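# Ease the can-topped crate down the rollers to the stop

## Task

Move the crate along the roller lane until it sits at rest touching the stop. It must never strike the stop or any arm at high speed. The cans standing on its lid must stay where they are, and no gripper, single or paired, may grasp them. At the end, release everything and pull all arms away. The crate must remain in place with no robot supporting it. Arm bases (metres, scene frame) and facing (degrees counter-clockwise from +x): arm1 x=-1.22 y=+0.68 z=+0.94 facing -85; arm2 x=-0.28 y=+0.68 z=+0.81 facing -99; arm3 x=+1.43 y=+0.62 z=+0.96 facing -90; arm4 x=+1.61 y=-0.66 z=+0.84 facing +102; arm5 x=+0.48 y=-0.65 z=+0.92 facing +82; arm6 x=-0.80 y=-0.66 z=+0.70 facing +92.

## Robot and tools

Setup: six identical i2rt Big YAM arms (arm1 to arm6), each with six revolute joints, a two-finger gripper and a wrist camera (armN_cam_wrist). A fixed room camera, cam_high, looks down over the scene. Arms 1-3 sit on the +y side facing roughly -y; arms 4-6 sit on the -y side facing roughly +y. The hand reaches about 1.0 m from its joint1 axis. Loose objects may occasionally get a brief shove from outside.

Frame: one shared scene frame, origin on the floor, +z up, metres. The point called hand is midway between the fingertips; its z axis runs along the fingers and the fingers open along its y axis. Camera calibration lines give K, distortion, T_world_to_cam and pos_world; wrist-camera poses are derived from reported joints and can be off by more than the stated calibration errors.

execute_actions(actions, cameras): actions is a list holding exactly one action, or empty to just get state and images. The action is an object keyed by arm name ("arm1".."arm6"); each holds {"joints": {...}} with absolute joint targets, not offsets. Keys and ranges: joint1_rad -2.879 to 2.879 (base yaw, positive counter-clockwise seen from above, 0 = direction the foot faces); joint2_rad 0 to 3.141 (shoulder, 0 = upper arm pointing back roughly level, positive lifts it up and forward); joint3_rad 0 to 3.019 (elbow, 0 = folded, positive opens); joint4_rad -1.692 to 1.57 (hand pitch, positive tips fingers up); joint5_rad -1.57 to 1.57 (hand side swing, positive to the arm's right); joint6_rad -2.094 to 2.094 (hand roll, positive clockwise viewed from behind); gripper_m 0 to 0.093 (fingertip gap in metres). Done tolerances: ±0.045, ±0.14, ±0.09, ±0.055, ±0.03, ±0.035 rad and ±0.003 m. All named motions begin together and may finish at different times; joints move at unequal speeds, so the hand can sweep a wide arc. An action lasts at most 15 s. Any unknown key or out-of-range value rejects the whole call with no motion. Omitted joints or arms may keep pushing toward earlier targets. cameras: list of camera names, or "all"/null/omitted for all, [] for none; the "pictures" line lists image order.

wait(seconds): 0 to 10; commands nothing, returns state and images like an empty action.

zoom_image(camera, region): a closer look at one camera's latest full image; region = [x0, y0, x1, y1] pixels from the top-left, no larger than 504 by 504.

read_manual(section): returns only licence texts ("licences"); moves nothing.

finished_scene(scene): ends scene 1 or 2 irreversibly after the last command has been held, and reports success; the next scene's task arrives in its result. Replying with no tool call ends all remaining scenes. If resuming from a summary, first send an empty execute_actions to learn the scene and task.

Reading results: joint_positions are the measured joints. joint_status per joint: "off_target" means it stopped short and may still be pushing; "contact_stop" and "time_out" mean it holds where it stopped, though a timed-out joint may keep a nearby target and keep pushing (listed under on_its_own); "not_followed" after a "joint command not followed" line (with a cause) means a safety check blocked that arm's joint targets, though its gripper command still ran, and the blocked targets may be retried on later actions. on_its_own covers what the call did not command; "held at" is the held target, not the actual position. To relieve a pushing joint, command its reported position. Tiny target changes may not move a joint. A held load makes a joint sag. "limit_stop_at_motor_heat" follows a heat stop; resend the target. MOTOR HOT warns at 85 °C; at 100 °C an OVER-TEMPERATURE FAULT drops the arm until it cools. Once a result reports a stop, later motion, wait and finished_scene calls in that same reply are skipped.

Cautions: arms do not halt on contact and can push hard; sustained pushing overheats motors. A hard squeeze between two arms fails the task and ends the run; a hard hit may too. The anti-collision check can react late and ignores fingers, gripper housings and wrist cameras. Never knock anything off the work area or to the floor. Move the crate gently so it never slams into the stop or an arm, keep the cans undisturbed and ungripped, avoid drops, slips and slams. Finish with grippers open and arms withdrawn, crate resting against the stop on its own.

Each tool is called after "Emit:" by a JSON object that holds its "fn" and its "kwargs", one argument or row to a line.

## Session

Emit:
{"fn": "execute_actions", "kwargs": {
  "actions": []
}}

Scene clock: 0.00 s.
Motor temperatures (°C, as the motors report them): arm1=[26 29 28 29 27 29] | arm2=[27 27 29 29 28 26] | arm3=[29 31 28 27 29 29] | arm4=[28 26 27 28 29 27] | arm5=[29 31 30 28 29 29] | arm6=[27 28 28 28 27 28]
arm1.joint_positions: joint1_rad=-0.480 joint2_rad=+0.545 joint3_rad=+1.389 joint4_rad=-1.317 joint5_rad=+0.058 joint6_rad=+0.142 gripper_m=+0.094
arm1.joint_status: not commanded
arm1.hand: x=-1.3067 y=+0.4960 z=+1.5039 quat_wxyz=(-0.305, -0.748, -0.407, +0.426) (m; scene frame)
arm2.joint_positions: joint1_rad=-0.404 joint2_rad=+0.576 joint3_rad=+1.432 joint4_rad=-1.432 joint5_rad=-0.183 joint6_rad=-0.482 gripper_m=+0.094
arm2.joint_status: not commanded
arm2.hand: x=-0.3650 y=+0.4976 z=+1.3623 quat_wxyz=(-0.204, -0.614, -0.626, +0.434) (m; scene frame)
arm3.joint_positions: joint1_rad=-0.526 joint2_rad=+0.598 joint3_rad=+1.334 joint4_rad=-1.386 joint5_rad=-0.246 joint6_rad=+0.004 gripper_m=+0.094
arm3.joint_status: not commanded
arm3.hand: x=+1.3507 y=+0.4042 z=+1.4643 quat_wxyz=(-0.316, -0.745, -0.492, +0.322) (m; scene frame)
arm4.joint_positions: joint1_rad=+0.401 joint2_rad=+0.492 joint3_rad=+1.360 joint4_rad=-1.289 joint5_rad=-0.072 joint6_rad=-0.491 gripper_m=+0.095
arm4.joint_status: not commanded
arm4.hand: x=+1.4879 y=-0.5145 z=+1.4003 quat_wxyz=(-0.343, +0.820, -0.170, -0.425) (m; scene frame)
arm5.joint_positions: joint1_rad=+0.097 joint2_rad=+0.626 joint3_rad=+1.403 joint4_rad=-1.311 joint5_rad=-0.104 joint6_rad=-0.486 gripper_m=+0.094
arm5.joint_status: not commanded
arm5.hand: x=+0.4668 y=-0.4127 z=+1.4729 quat_wxyz=(-0.412, +0.746, -0.442, -0.280) (m; scene frame)
arm6.joint_positions: joint1_rad=-0.027 joint2_rad=+0.632 joint3_rad=+1.457 joint4_rad=-1.190 joint5_rad=-0.010 joint6_rad=+0.208 gripper_m=+0.095
arm6.joint_status: not commanded
arm6.hand: x=-0.8000 y=-0.4238 z=+1.3095 quat_wxyz=(-0.353, +0.519, -0.634, -0.451) (m; scene frame)
pictures: arm1_cam_wrist, arm2_cam_wrist, arm3_cam_wrist, arm4_cam_wrist, arm5_cam_wrist, arm6_cam_wrist, cam_high
camera_calibration (this result's frames):
arm1_cam_wrist: T_world_to_cam=[[-0.868189, 0.483544, -0.111504, -1.20548], [0.476467, 0.749502, -0.459594, 0.948547], [-0.138661, -0.452142, -0.881102, 1.49344], [0, 0, 0, 1]] pos_world=[-1.29146, 0.547215, 1.61741]
arm2_cam_wrist: T_world_to_cam=[[-0.95057, 0.113376, 0.289072, -0.792849], [0.0188487, 0.950309, -0.310736, -0.039508], [-0.309938, -0.289928, -0.905472, 1.38786], [0, 0, 0, 1]] pos_world=[-0.322764, 0.529814, 1.47358]
arm3_cam_wrist: T_world_to_cam=[[-0.939723, 0.303313, -0.157865, 1.38324], [0.337876, 0.894612, -0.292421, -0.383945], [0.0525326, -0.328134, -0.943169, 1.56443], [0, 0, 0, 1]] pos_world=[1.34741, 0.437269, 1.58162]
arm4_cam_wrist: T_world_to_cam=[[0.567756, 0.707201, 0.42133, -1.07113], [0.813466, -0.403524, -0.418858, -0.831984], [-0.1262, 0.580547, -0.804387, 1.73894], [0, 0, 0, 1]] pos_world=[1.50438, -0.587761, 1.5016]
arm5_cam_wrist: T_world_to_cam=[[0.891402, 0.271645, 0.362784, -0.841019], [0.399269, -0.849444, -0.345005, -0.0228682], [0.214446, 0.452386, -0.865655, 1.48868], [0, 0, 0, 1]] pos_world=[0.439574, -0.464426, 1.5859]
arm6_cam_wrist: T_world_to_cam=[[0.977809, -0.0426623, -0.20511, 1.03522], [-0.150057, -0.825829, -0.54359, 0.247133], [-0.146195, 0.562305, -0.813904, 1.30858], [0, 0, 0, 1]] pos_world=[-0.783856, -0.487566, 1.41173]
Images, in order (width x height): arm1_cam_wrist 504x504, arm2_cam_wrist 504x504, arm3_cam_wrist 504x504, arm4_cam_wrist 504x504, arm5_cam_wrist 504x504, arm6_cam_wrist 504x504, cam_high 672x504.

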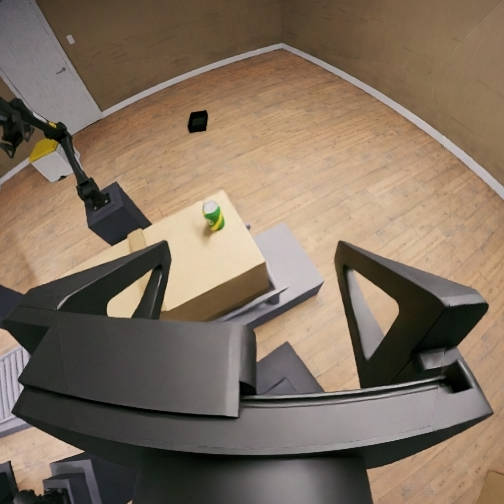

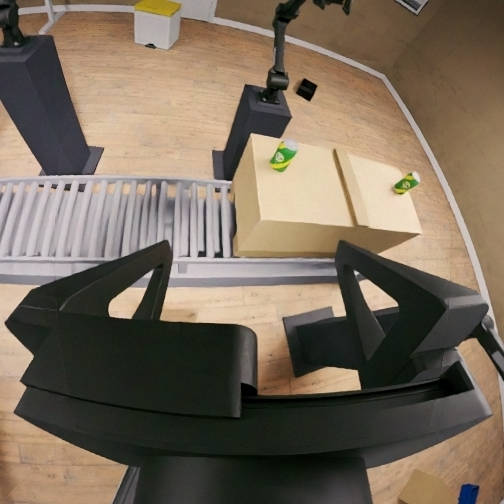

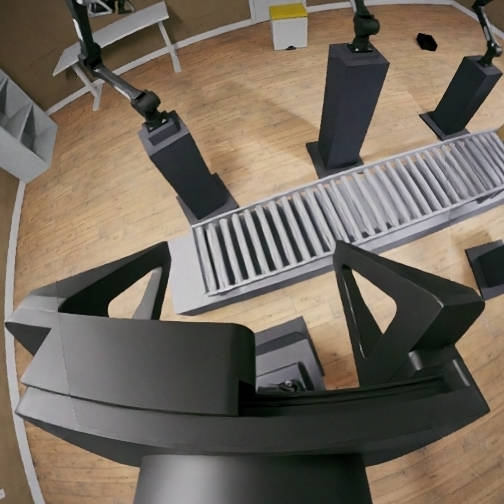

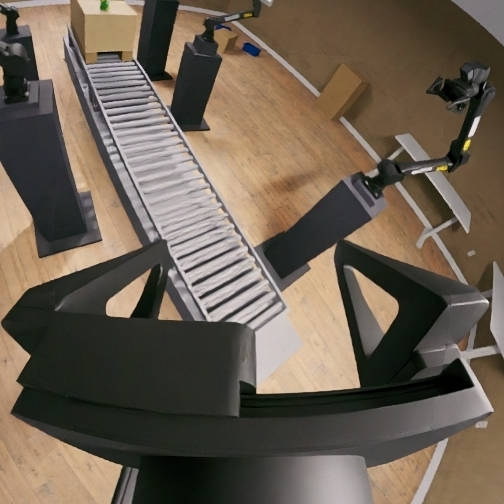

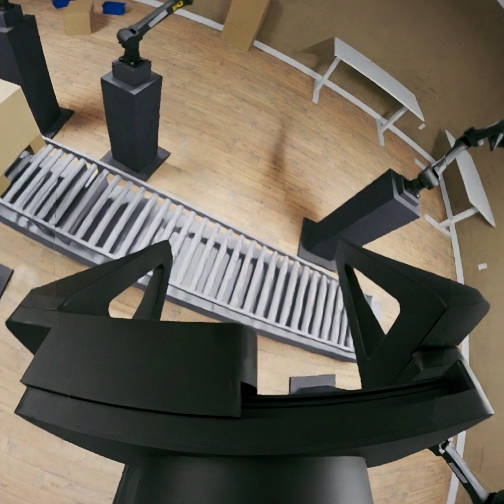

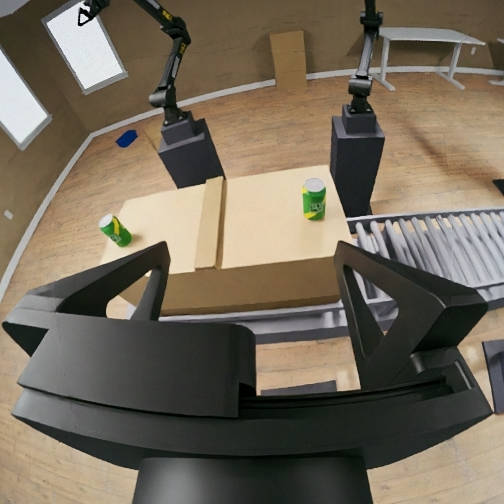

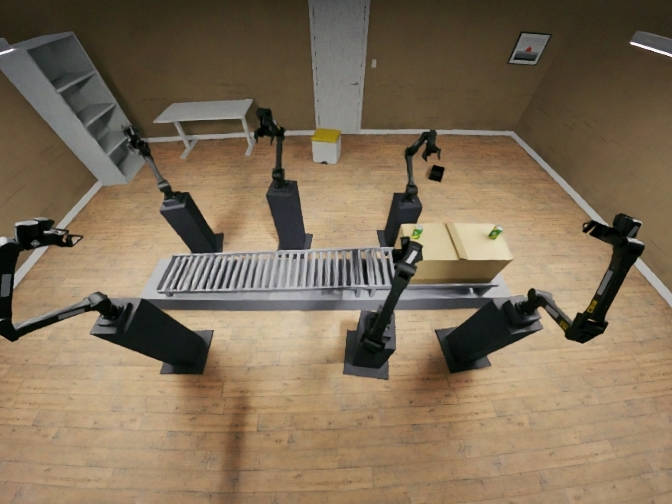

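Emit:
{"fn": "execute_actions", "kwargs": {
  "actions": [
    {"arm1":{"joints":{"joint1_rad":-0.66,"joint2_rad":1.7,"joint3_rad":1.39,"joint4_rad":-0.5,"joint5_rad":0,"joint6_rad":1.1,"gripper_m":0}},"arm2":{"joints":{"joint1_rad":-0.15,"joint2_rad":2.04,"joint3_rad":1.41,"joint4_rad":-0.77,"joint5_rad":0,"joint6_rad":-1.9,"gripper_m":0}},"arm5":{"joints":{"joint1_rad":0.76,"joint2_rad":2.27,"joint3_rad":1.3,"joint4_rad":-0.25,"joint5_rad":0,"joint6_rad":2.05,"gripper_m":0}},"arm3":{"joints":{"joint1_rad":-0.8,"joint2_rad":2.6,"joint3_rad":1.74,"joint4_rad":-0.3,"joint5_rad":0,"joint6_rad":-2.06,"gripper_m":0}}}
  ],
  "cameras": []
}}

Emit:
{"fn": "execute_actions", "kwargs": {
  "actions": [
    {"arm1":{"joints":{"joint2_rad":2.23}},"arm2":{"joints":{"joint1_rad":-0.22}}}
  ],
  "cameras": ["cam_high","arm1_cam_wrist","arm6_cam_wrist"]
}}

Emit:
{"fn": "execute_actions", "kwargs": {
  "actions": [
    {"arm1":{"joints":{"joint1_rad":-0.56}}}
  ],
  "cameras": ["arm6_cam_wrist"]
}}

Scene clock: 3.33 s.
Motor temperatures (°C, as the motors report them): arm1=[26 30 29 29 27 29] | arm2=[27 28 29 29 28 26] | arm3=[29 32 29 27 29 29] | arm4=[28 26 28 28 29 27] | arm5=[29 32 31 28 29 29] | arm6=[27 28 29 28 27 28]
arm1.joint_positions: joint1_rad=-0.651 joint2_rad=+1.694 joint3_rad=+1.389 joint4_rad=-0.518 joint5_rad=+0.004 joint6_rad=+1.091 gripper_m=+0.000
arm1.joint_status: all done
arm1.hand: x=-1.5732 y=+0.1146 z=+1.1505 quat_wxyz=(-0.320, -0.929, +0.041, +0.181) (m; scene frame)
arm2.joint_positions: joint1_rad=-0.158 joint2_rad=+2.046 joint3_rad=+1.396 joint4_rad=-0.784 joint5_rad=-0.003 joint6_rad=-1.885 gripper_m=+0.000
arm2.joint_status: all done
arm2.hand: x=-0.4656 y=+0.1164 z=+0.7723 quat_wxyz=(+0.016, +0.001, -0.998, +0.064) (m; scene frame)
arm3.joint_positions: joint1_rad=-0.796 joint2_rad=+2.609 joint3_rad=+1.720 joint4_rad=-0.311 joint5_rad=-0.003 joint6_rad=-2.051 gripper_m=+0.000
arm3.joint_status: all done
arm3.hand: x=+0.9236 y=+0.1203 z=+0.6882 quat_wxyz=(+0.106, -0.151, -0.972, +0.146) (m; scene frame)
arm4.joint_positions: joint1_rad=+0.401 joint2_rad=+0.492 joint3_rad=+1.360 joint4_rad=-1.289 joint5_rad=-0.072 joint6_rad=-0.491 gripper_m=+0.095
arm4.joint_status: not commanded
arm4.hand: x=+1.4879 y=-0.5145 z=+1.4003 quat_wxyz=(-0.343, +0.820, -0.170, -0.425) (m; scene frame)
arm5.joint_positions: joint1_rad=+0.767 joint2_rad=+2.258 joint3_rad=+1.286 joint4_rad=-0.270 joint5_rad=+0.000 joint6_rad=+2.034 gripper_m=+0.001
arm5.joint_status: all done
arm5.hand: x=+0.1274 y=-0.1528 z=+0.7504 quat_wxyz=(+0.078, +0.078, -0.984, -0.141) (m; scene frame)
arm6.joint_positions: joint1_rad=-0.027 joint2_rad=+0.632 joint3_rad=+1.457 joint4_rad=-1.190 joint5_rad=-0.010 joint6_rad=+0.208 gripper_m=+0.095
arm6.joint_status: not commanded
arm6.hand: x=-0.8000 y=-0.4238 z=+1.3095 quat_wxyz=(-0.353, +0.519, -0.634, -0.451) (m; scene frame)
pictures: none
No camera images: the call's "cameras" was empty. Leave "cameras" out to get every camera's image.

Scene clock: 4.57 s.
Motor temperatures (°C, as the motors report them): arm1=[26 30 29 29 27 29] | arm2=[27 28 30 29 28 26] | arm3=[29 32 29 27 29 29] | arm4=[28 26 28 28 29 27] | arm5=[29 32 31 28 29 29] | arm6=[27 28 29 28 27 28]
arm1.joint_positions: joint1_rad=-0.651 joint2_rad=+2.250 joint3_rad=+1.376 joint4_rad=-0.506 joint5_rad=+0.004 joint6_rad=+1.091 gripper_m=+0.000
arm1.joint_status: all done
arm1.hand: x=-1.5374 y=+0.1645 z=+0.7954 quat_wxyz=(-0.086, -0.994, +0.042, +0.046) (m; scene frame)
arm2.joint_positions: joint1_rad=-0.223 joint2_rad=+2.046 joint3_rad=+1.396 joint4_rad=-0.784 joint5_rad=-0.002 joint6_rad=-1.885 gripper_m=+0.000
arm2.joint_status: all done
arm2.hand: x=-0.5022 y=+0.1296 z=+0.7720 quat_wxyz=(+0.018, -0.032, -0.997, +0.063) (m; scene frame)
arm3.joint_positions: joint1_rad=-0.796 joint2_rad=+2.609 joint3_rad=+1.720 joint4_rad=-0.311 joint5_rad=-0.003 joint6_rad=-2.051 gripper_m=+0.000
arm3.joint_status: not commanded
arm3.hand: x=+0.9236 y=+0.1203 z=+0.6882 quat_wxyz=(+0.106, -0.151, -0.972, +0.146) (m; scene frame)
arm4.joint_positions: joint1_rad=+0.401 joint2_rad=+0.492 joint3_rad=+1.360 joint4_rad=-1.289 joint5_rad=-0.072 joint6_rad=-0.491 gripper_m=+0.095
arm4.joint_status: not commanded
arm4.hand: x=+1.4879 y=-0.5145 z=+1.4003 quat_wxyz=(-0.343, +0.820, -0.170, -0.425) (m; scene frame)
arm5.joint_positions: joint1_rad=+0.767 joint2_rad=+2.258 joint3_rad=+1.286 joint4_rad=-0.270 joint5_rad=+0.000 joint6_rad=+2.034 gripper_m=+0.001
arm5.joint_status: not commanded
arm5.hand: x=+0.1274 y=-0.1528 z=+0.7504 quat_wxyz=(+0.078, +0.078, -0.984, -0.141) (m; scene frame)
arm6.joint_positions: joint1_rad=-0.027 joint2_rad=+0.632 joint3_rad=+1.457 joint4_rad=-1.190 joint5_rad=-0.010 joint6_rad=+0.208 gripper_m=+0.095
arm6.joint_status: not commanded
arm6.hand: x=-0.8000 y=-0.4238 z=+1.3095 quat_wxyz=(-0.353, +0.519, -0.634, -0.451) (m; scene frame)
pictures: arm1_cam_wrist, arm6_cam_wrist, cam_high
camera_calibration (this result's frames):
arm1_cam_wrist: T_world_to_cam=[[0.0769215, 0.981497, -0.175347, 0.0973702], [0.86444, 0.021982, 0.502256, 0.932419], [0.496817, -0.190211, -0.846754, 1.59395], [0, 0, 0, 1]] pos_world=[-1.60541, 0.187123, 0.898448]
arm6_cam_wrist: T_world_to_cam=[[0.977809, -0.0426623, -0.20511, 1.03522], [-0.150057, -0.825829, -0.54359, 0.247133], [-0.146195, 0.562305, -0.813904, 1.30858], [0, 0, 0, 1]] pos_world=[-0.783856, -0.487566, 1.41173]
Images, in order (width x height): arm1_cam_wrist 504x504, arm6_cam_wrist 504x504, cam_high 672x504.

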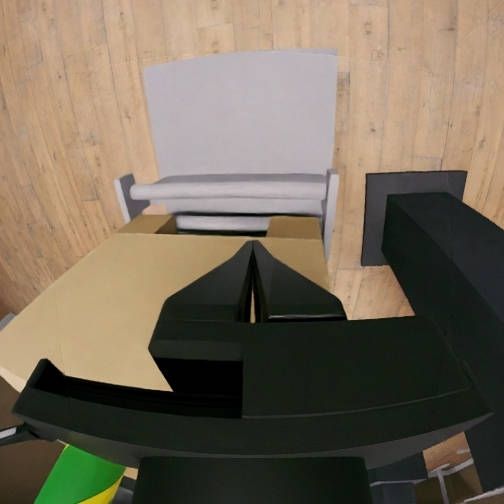

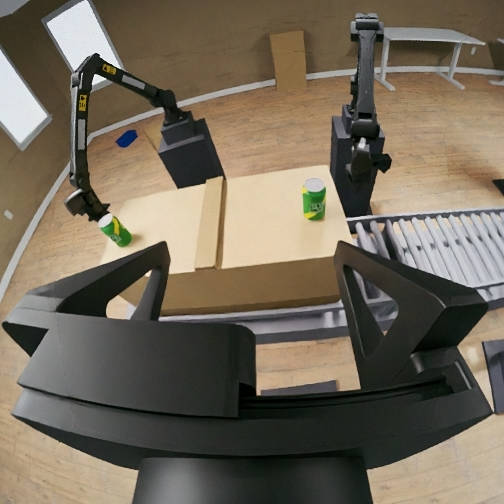

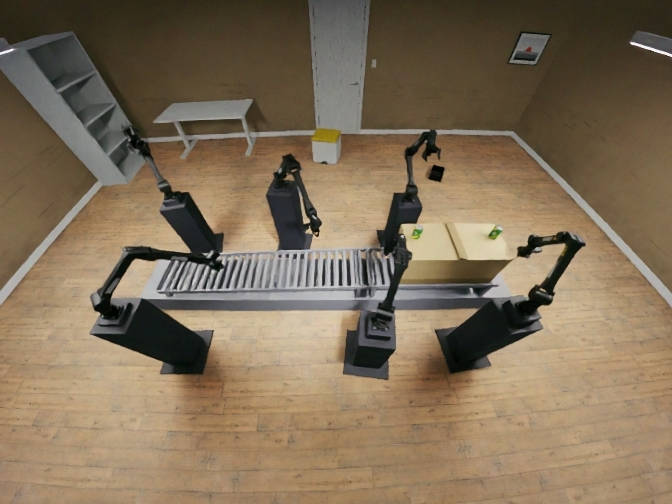

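Scene clock: 5.50 s.
Motor temperatures (°C, as the motors report them): arm1=[26 30 29 29 27 29] | arm2=[27 28 30 29 28 26] | arm3=[29 32 29 27 29 29] | arm4=[28 26 28 28 29 27] | arm5=[29 32 31 28 29 29] | arm6=[27 28 29 28 27 28]
arm1.joint_positions: joint1_rad=-0.551 joint2_rad=+2.250 joint3_rad=+1.376 joint4_rad=-0.506 joint5_rad=+0.002 joint6_rad=+1.091 gripper_m=+0.000
arm1.joint_status: all done
arm1.hand: x=-1.4846 y=+0.1347 z=+0.7960 quat_wxyz=(-0.089, -0.995, -0.008, +0.041) (m; scene frame)
arm2.joint_positions: joint1_rad=-0.223 joint2_rad=+2.046 joint3_rad=+1.396 joint4_rad=-0.784 joint5_rad=-0.002 joint6_rad=-1.885 gripper_m=+0.000
arm2.joint_status: not commanded
arm2.hand: x=-0.5022 y=+0.1296 z=+0.7720 quat_wxyz=(+0.018, -0.032, -0.997, +0.063) (m; scene frame)
arm3.joint_positions: joint1_rad=-0.796 joint2_rad=+2.609 joint3_rad=+1.720 joint4_rad=-0.311 joint5_rad=-0.003 joint6_rad=-2.051 gripper_m=+0.000
arm3.joint_status: not commanded
arm3.hand: x=+0.9236 y=+0.1203 z=+0.6882 quat_wxyz=(+0.106, -0.151, -0.972, +0.146) (m; scene frame)
arm4.joint_positions: joint1_rad=+0.401 joint2_rad=+0.492 joint3_rad=+1.360 joint4_rad=-1.289 joint5_rad=-0.072 joint6_rad=-0.491 gripper_m=+0.095
arm4.joint_status: not commanded
arm4.hand: x=+1.4879 y=-0.5145 z=+1.4003 quat_wxyz=(-0.343, +0.820, -0.170, -0.425) (m; scene frame)
arm5.joint_positions: joint1_rad=+0.767 joint2_rad=+2.258 joint3_rad=+1.286 joint4_rad=-0.270 joint5_rad=+0.000 joint6_rad=+2.034 gripper_m=+0.001
arm5.joint_status: not commanded
arm5.hand: x=+0.1274 y=-0.1528 z=+0.7504 quat_wxyz=(+0.078, +0.078, -0.984, -0.141) (m; scene frame)
arm6.joint_positions: joint1_rad=-0.027 joint2_rad=+0.632 joint3_rad=+1.457 joint4_rad=-1.190 joint5_rad=-0.010 joint6_rad=+0.208 gripper_m=+0.095
arm6.joint_status: not commanded
arm6.hand: x=-0.8000 y=-0.4238 z=+1.3095 quat_wxyz=(-0.353, +0.519, -0.634, -0.451) (m; scene frame)
pictures: arm6_cam_wrist
camera_calibration (this result's frames):
arm6_cam_wrist: T_world_to_cam=[[0.977809, -0.0426623, -0.20511, 1.03522], [-0.150057, -0.825829, -0.54359, 0.247133], [-0.146195, 0.562305, -0.813904, 1.30858], [0, 0, 0, 1]] pos_world=[-0.783856, -0.487566, 1.41173]
Images, in order (width x height): arm6_cam_wrist 504x504.

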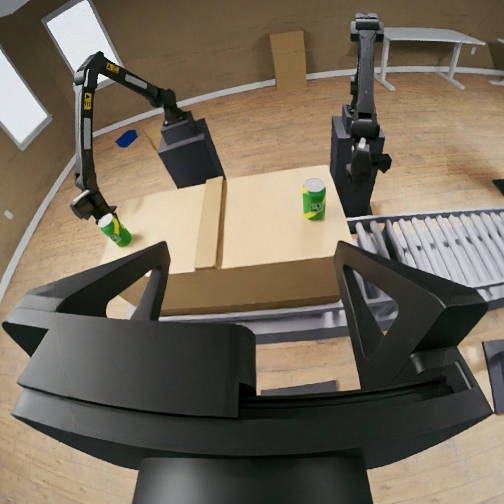

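Same length apparently; sandwich it.

Emit:
{"fn": "execute_actions", "kwargs": {
  "actions": [
    {"arm1":{"joints":{"joint1_rad":-0.44,"joint6_rad":1.2}},"arm2":{"joints":{"joint1_rad":-0.27}}}
  ],
  "cameras": []
}}

Emit:
{"fn": "execute_actions", "kwargs": {
  "actions": [
    {"arm1":{"joints":{"joint1_rad":-0.29,"joint6_rad":1.35}},"arm2":{"joints":{"joint1_rad":-0.13,"joint6_rad":-1.85}}}
  ],
  "cameras": []
}}

Emit:
{"fn": "execute_actions", "kwargs": {
  "actions": [
    {"arm1":{"joints":{"joint1_rad":-0.14,"joint6_rad":1.5}},"arm2":{"joints":{"joint1_rad":0.02,"joint6_rad":-1.7}}}
  ],
  "cameras": []
}}

Emit:
{"fn": "execute_actions", "kwargs": {
  "actions": [
    {"arm1":{"joints":{"joint1_rad":0.01,"joint6_rad":1.65}},"arm2":{"joints":{"joint1_rad":0.17,"joint6_rad":-1.55}}}
  ],
  "cameras": ["cam_high","arm2_cam_wrist"]
}}

Scene clock: 7.57 s.
Motor temperatures (°C, as the motors report them): arm1=[26 30 30 29 27 29] | arm2=[27 28 30 29 28 26] | arm3=[29 33 29 27 29 29] | arm4=[28 26 29 28 29 27] | arm5=[29 32 31 28 29 29] | arm6=[27 28 30 28 27 28]
arm1.joint_positions: joint1_rad=-0.461 joint2_rad=+2.248 joint3_rad=+1.377 joint4_rad=-0.503 joint5_rad=+0.008 joint6_rad=+1.191 gripper_m=+0.000
arm1.joint_status: all done
arm1.hand: x=-1.4366 y=+0.1118 z=+0.7976 quat_wxyz=(-0.094, -0.995, -0.003, +0.037) (m; scene frame)
arm2.joint_positions: joint1_rad=-0.269 joint2_rad=+2.046 joint3_rad=+1.396 joint4_rad=-0.784 joint5_rad=-0.002 joint6_rad=-1.885 gripper_m=+0.000
arm2.joint_status: all done
arm2.hand: x=-0.5272 y=+0.1402 z=+0.7718 quat_wxyz=(+0.020, -0.055, -0.996, +0.063) (m; scene frame)
arm3.joint_positions: joint1_rad=-0.796 joint2_rad=+2.609 joint3_rad=+1.720 joint4_rad=-0.311 joint5_rad=-0.003 joint6_rad=-2.051 gripper_m=+0.000
arm3.joint_status: not commanded
arm3.hand: x=+0.9236 y=+0.1203 z=+0.6882 quat_wxyz=(+0.106, -0.151, -0.972, +0.146) (m; scene frame)
arm4.joint_positions: joint1_rad=+0.401 joint2_rad=+0.492 joint3_rad=+1.360 joint4_rad=-1.289 joint5_rad=-0.072 joint6_rad=-0.491 gripper_m=+0.095
arm4.joint_status: not commanded
arm4.hand: x=+1.4879 y=-0.5145 z=+1.4003 quat_wxyz=(-0.343, +0.820, -0.170, -0.425) (m; scene frame)
arm5.joint_positions: joint1_rad=+0.767 joint2_rad=+2.258 joint3_rad=+1.286 joint4_rad=-0.270 joint5_rad=+0.000 joint6_rad=+2.034 gripper_m=+0.001
arm5.joint_status: not commanded
arm5.hand: x=+0.1274 y=-0.1528 z=+0.7504 quat_wxyz=(+0.078, +0.078, -0.984, -0.141) (m; scene frame)
arm6.joint_positions: joint1_rad=-0.027 joint2_rad=+0.632 joint3_rad=+1.457 joint4_rad=-1.190 joint5_rad=-0.010 joint6_rad=+0.208 gripper_m=+0.095
arm6.joint_status: not commanded
arm6.hand: x=-0.8000 y=-0.4238 z=+1.3095 quat_wxyz=(-0.353, +0.519, -0.634, -0.451) (m; scene frame)
pictures: none
No camera images: the call's "cameras" was empty. Leave "cameras" out to get every camera's image.

Scene clock: 9.90 s.
Motor temperatures (°C, as the motors report them): arm1=[26 31 30 29 27 29] | arm2=[27 29 30 29 28 26] | arm3=[29 33 30 27 29 29] | arm4=[28 26 29 28 29 27] | arm5=[29 32 31 28 29 29] | arm6=[27 28 30 28 27 28]
arm1.joint_positions: joint1_rad=-0.290 joint2_rad=+2.248 joint3_rad=+1.377 joint4_rad=-0.503 joint5_rad=+0.003 joint6_rad=+1.340 gripper_m=+0.000
arm1.joint_status: all done
arm1.hand: x=-1.3369 y=+0.0821 z=+0.7985 quat_wxyz=(-0.100, -0.995, -0.014, +0.020) (m; scene frame)
arm2.joint_positions: joint1_rad=-0.099 joint2_rad=+2.046 joint3_rad=+1.396 joint4_rad=-0.784 joint5_rad=-0.011 joint6_rad=-1.828 gripper_m=+0.000
arm2.joint_status: all done
arm2.hand: x=-0.4308 y=+0.1064 z=+0.7726 quat_wxyz=(+0.008, +0.001, -0.998, +0.067) (m; scene frame)
arm3.joint_positions: joint1_rad=-0.796 joint2_rad=+2.609 joint3_rad=+1.720 joint4_rad=-0.311 joint5_rad=-0.003 joint6_rad=-2.051 gripper_m=+0.000
arm3.joint_status: not commanded
arm3.hand: x=+0.9236 y=+0.1203 z=+0.6882 quat_wxyz=(+0.106, -0.151, -0.972, +0.146) (m; scene frame)
arm4.joint_positions: joint1_rad=+0.401 joint2_rad=+0.492 joint3_rad=+1.360 joint4_rad=-1.289 joint5_rad=-0.072 joint6_rad=-0.491 gripper_m=+0.095
arm4.joint_status: not commanded
arm4.hand: x=+1.4879 y=-0.5145 z=+1.4003 quat_wxyz=(-0.343, +0.820, -0.170, -0.425) (m; scene frame)
arm5.joint_positions: joint1_rad=+0.767 joint2_rad=+2.258 joint3_rad=+1.286 joint4_rad=-0.270 joint5_rad=+0.000 joint6_rad=+2.034 gripper_m=+0.001
arm5.joint_status: not commanded
arm5.hand: x=+0.1274 y=-0.1528 z=+0.7504 quat_wxyz=(+0.078, +0.078, -0.984, -0.141) (m; scene frame)
arm6.joint_positions: joint1_rad=-0.027 joint2_rad=+0.632 joint3_rad=+1.457 joint4_rad=-1.190 joint5_rad=-0.010 joint6_rad=+0.208 gripper_m=+0.095
arm6.joint_status: not commanded
arm6.hand: x=-0.8000 y=-0.4238 z=+1.3095 quat_wxyz=(-0.353, +0.519, -0.634, -0.451) (m; scene frame)
pictures: none
No camera images: the call's "cameras" was empty. Leave "cameras" out to get every camera's image.

Scene clock: 11.80 s.
Motor temperatures (°C, as the motors report them): arm1=[26 31 30 29 27 29] | arm2=[27 29 31 29 28 26] | arm3=[29 33 30 27 29 29] | arm4=[28 26 29 28 29 27] | arm5=[29 32 31 28 29 29] | arm6=[27 28 30 28 27 28]
arm1.joint_positions: joint1_rad=-0.144 joint2_rad=+2.248 joint3_rad=+1.377 joint4_rad=-0.503 joint5_rad=+0.004 joint6_rad=+1.490 gripper_m=+0.000
arm1.joint_status: all done
arm1.hand: x=-1.2489 y=+0.0706 z=+0.7992 quat_wxyz=(-0.102, -0.995, -0.012, +0.006) (m; scene frame)
arm2.joint_positions: joint1_rad=+0.053 joint2_rad=+2.046 joint3_rad=+1.396 joint4_rad=-0.784 joint5_rad=-0.012 joint6_rad=-1.681 gripper_m=+0.000
arm2.joint_status: all done
arm2.hand: x=-0.3418 y=+0.0906 z=+0.7733 quat_wxyz=(-0.003, +0.004, -0.998, +0.068) (m; scene frame)
arm3.joint_positions: joint1_rad=-0.796 joint2_rad=+2.609 joint3_rad=+1.720 joint4_rad=-0.311 joint5_rad=-0.003 joint6_rad=-2.051 gripper_m=+0.000
arm3.joint_status: not commanded
arm3.hand: x=+0.9236 y=+0.1203 z=+0.6882 quat_wxyz=(+0.106, -0.151, -0.972, +0.146) (m; scene frame)
arm4.joint_positions: joint1_rad=+0.401 joint2_rad=+0.492 joint3_rad=+1.360 joint4_rad=-1.289 joint5_rad=-0.072 joint6_rad=-0.491 gripper_m=+0.095
arm4.joint_status: not commanded
arm4.hand: x=+1.4879 y=-0.5145 z=+1.4003 quat_wxyz=(-0.343, +0.820, -0.170, -0.425) (m; scene frame)
arm5.joint_positions: joint1_rad=+0.767 joint2_rad=+2.258 joint3_rad=+1.286 joint4_rad=-0.270 joint5_rad=+0.000 joint6_rad=+2.034 gripper_m=+0.001
arm5.joint_status: not commanded
arm5.hand: x=+0.1274 y=-0.1528 z=+0.7504 quat_wxyz=(+0.078, +0.078, -0.984, -0.141) (m; scene frame)
arm6.joint_positions: joint1_rad=-0.027 joint2_rad=+0.632 joint3_rad=+1.457 joint4_rad=-1.190 joint5_rad=-0.010 joint6_rad=+0.208 gripper_m=+0.095
arm6.joint_status: not commanded
arm6.hand: x=-0.8000 y=-0.4238 z=+1.3095 quat_wxyz=(-0.353, +0.519, -0.634, -0.451) (m; scene frame)
pictures: none
No camera images: the call's "cameras" was empty. Leave "cameras" out to get every camera's image.

Scene clock: 13.67 s.
Motor temperatures (°C, as the motors report them): arm1=[26 31 30 29 27 29] | arm2=[27 29 31 29 28 26] | arm3=[29 34 30 27 29 29] | arm4=[28 26 29 28 29 27] | arm5=[29 33 31 28 29 29] | arm6=[27 28 30 28 27 28]
arm1.joint_positions: joint1_rad=+0.007 joint2_rad=+2.247 joint3_rad=+1.377 joint4_rad=-0.504 joint5_rad=+0.004 joint6_rad=+1.640 gripper_m=+0.000
arm1.joint_status: all done
arm1.hand: x=-1.1579 y=+0.0721 z=+0.8001 quat_wxyz=(-0.103, -0.995, -0.012, -0.009) (m; scene frame)
arm2.joint_positions: joint1_rad=+0.204 joint2_rad=+2.046 joint3_rad=+1.396 joint4_rad=-0.778 joint5_rad=-0.011 joint6_rad=-1.540 gripper_m=+0.000
arm2.joint_status: all done
arm2.hand: x=-0.2522 y=+0.0871 z=+0.7742 quat_wxyz=(-0.012, +0.010, -0.997, +0.070) (m; scene frame)
arm3.joint_positions: joint1_rad=-0.796 joint2_rad=+2.609 joint3_rad=+1.720 joint4_rad=-0.311 joint5_rad=-0.003 joint6_rad=-2.051 gripper_m=+0.000
arm3.joint_status: not commanded
arm3.hand: x=+0.9236 y=+0.1203 z=+0.6882 quat_wxyz=(+0.106, -0.151, -0.972, +0.146) (m; scene frame)
arm4.joint_positions: joint1_rad=+0.401 joint2_rad=+0.492 joint3_rad=+1.360 joint4_rad=-1.289 joint5_rad=-0.072 joint6_rad=-0.491 gripper_m=+0.095
arm4.joint_status: not commanded
arm4.hand: x=+1.4879 y=-0.5145 z=+1.4003 quat_wxyz=(-0.343, +0.820, -0.170, -0.425) (m; scene frame)
arm5.joint_positions: joint1_rad=+0.767 joint2_rad=+2.258 joint3_rad=+1.286 joint4_rad=-0.270 joint5_rad=+0.000 joint6_rad=+2.034 gripper_m=+0.001
arm5.joint_status: not commanded
arm5.hand: x=+0.1274 y=-0.1528 z=+0.7504 quat_wxyz=(+0.078, +0.078, -0.984, -0.141) (m; scene frame)
arm6.joint_positions: joint1_rad=-0.027 joint2_rad=+0.632 joint3_rad=+1.457 joint4_rad=-1.190 joint5_rad=-0.010 joint6_rad=+0.208 gripper_m=+0.095
arm6.joint_status: not commanded
arm6.hand: x=-0.8000 y=-0.4238 z=+1.3095 quat_wxyz=(-0.353, +0.519, -0.634, -0.451) (m; scene frame)
pictures: arm2_cam_wrist, cam_high
camera_calibration (this result's frames):
arm2_cam_wrist: T_world_to_cam=[[0.0246772, -0.99225, 0.121786, 0.00270797], [-0.819711, 0.0496504, 0.570622, -0.649659], [-0.572246, -0.113911, -0.812132, 0.617571], [0, 0, 0, 1]] pos_world=[-0.179197, 0.105291, 0.871929]
Images, in order (width x height): arm2_cam_wrist 504x504, cam_high 672x504.

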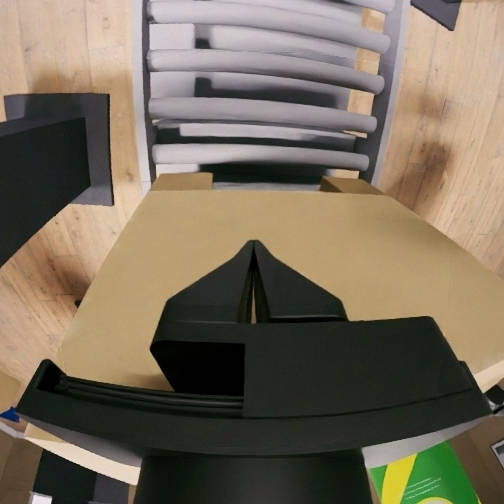

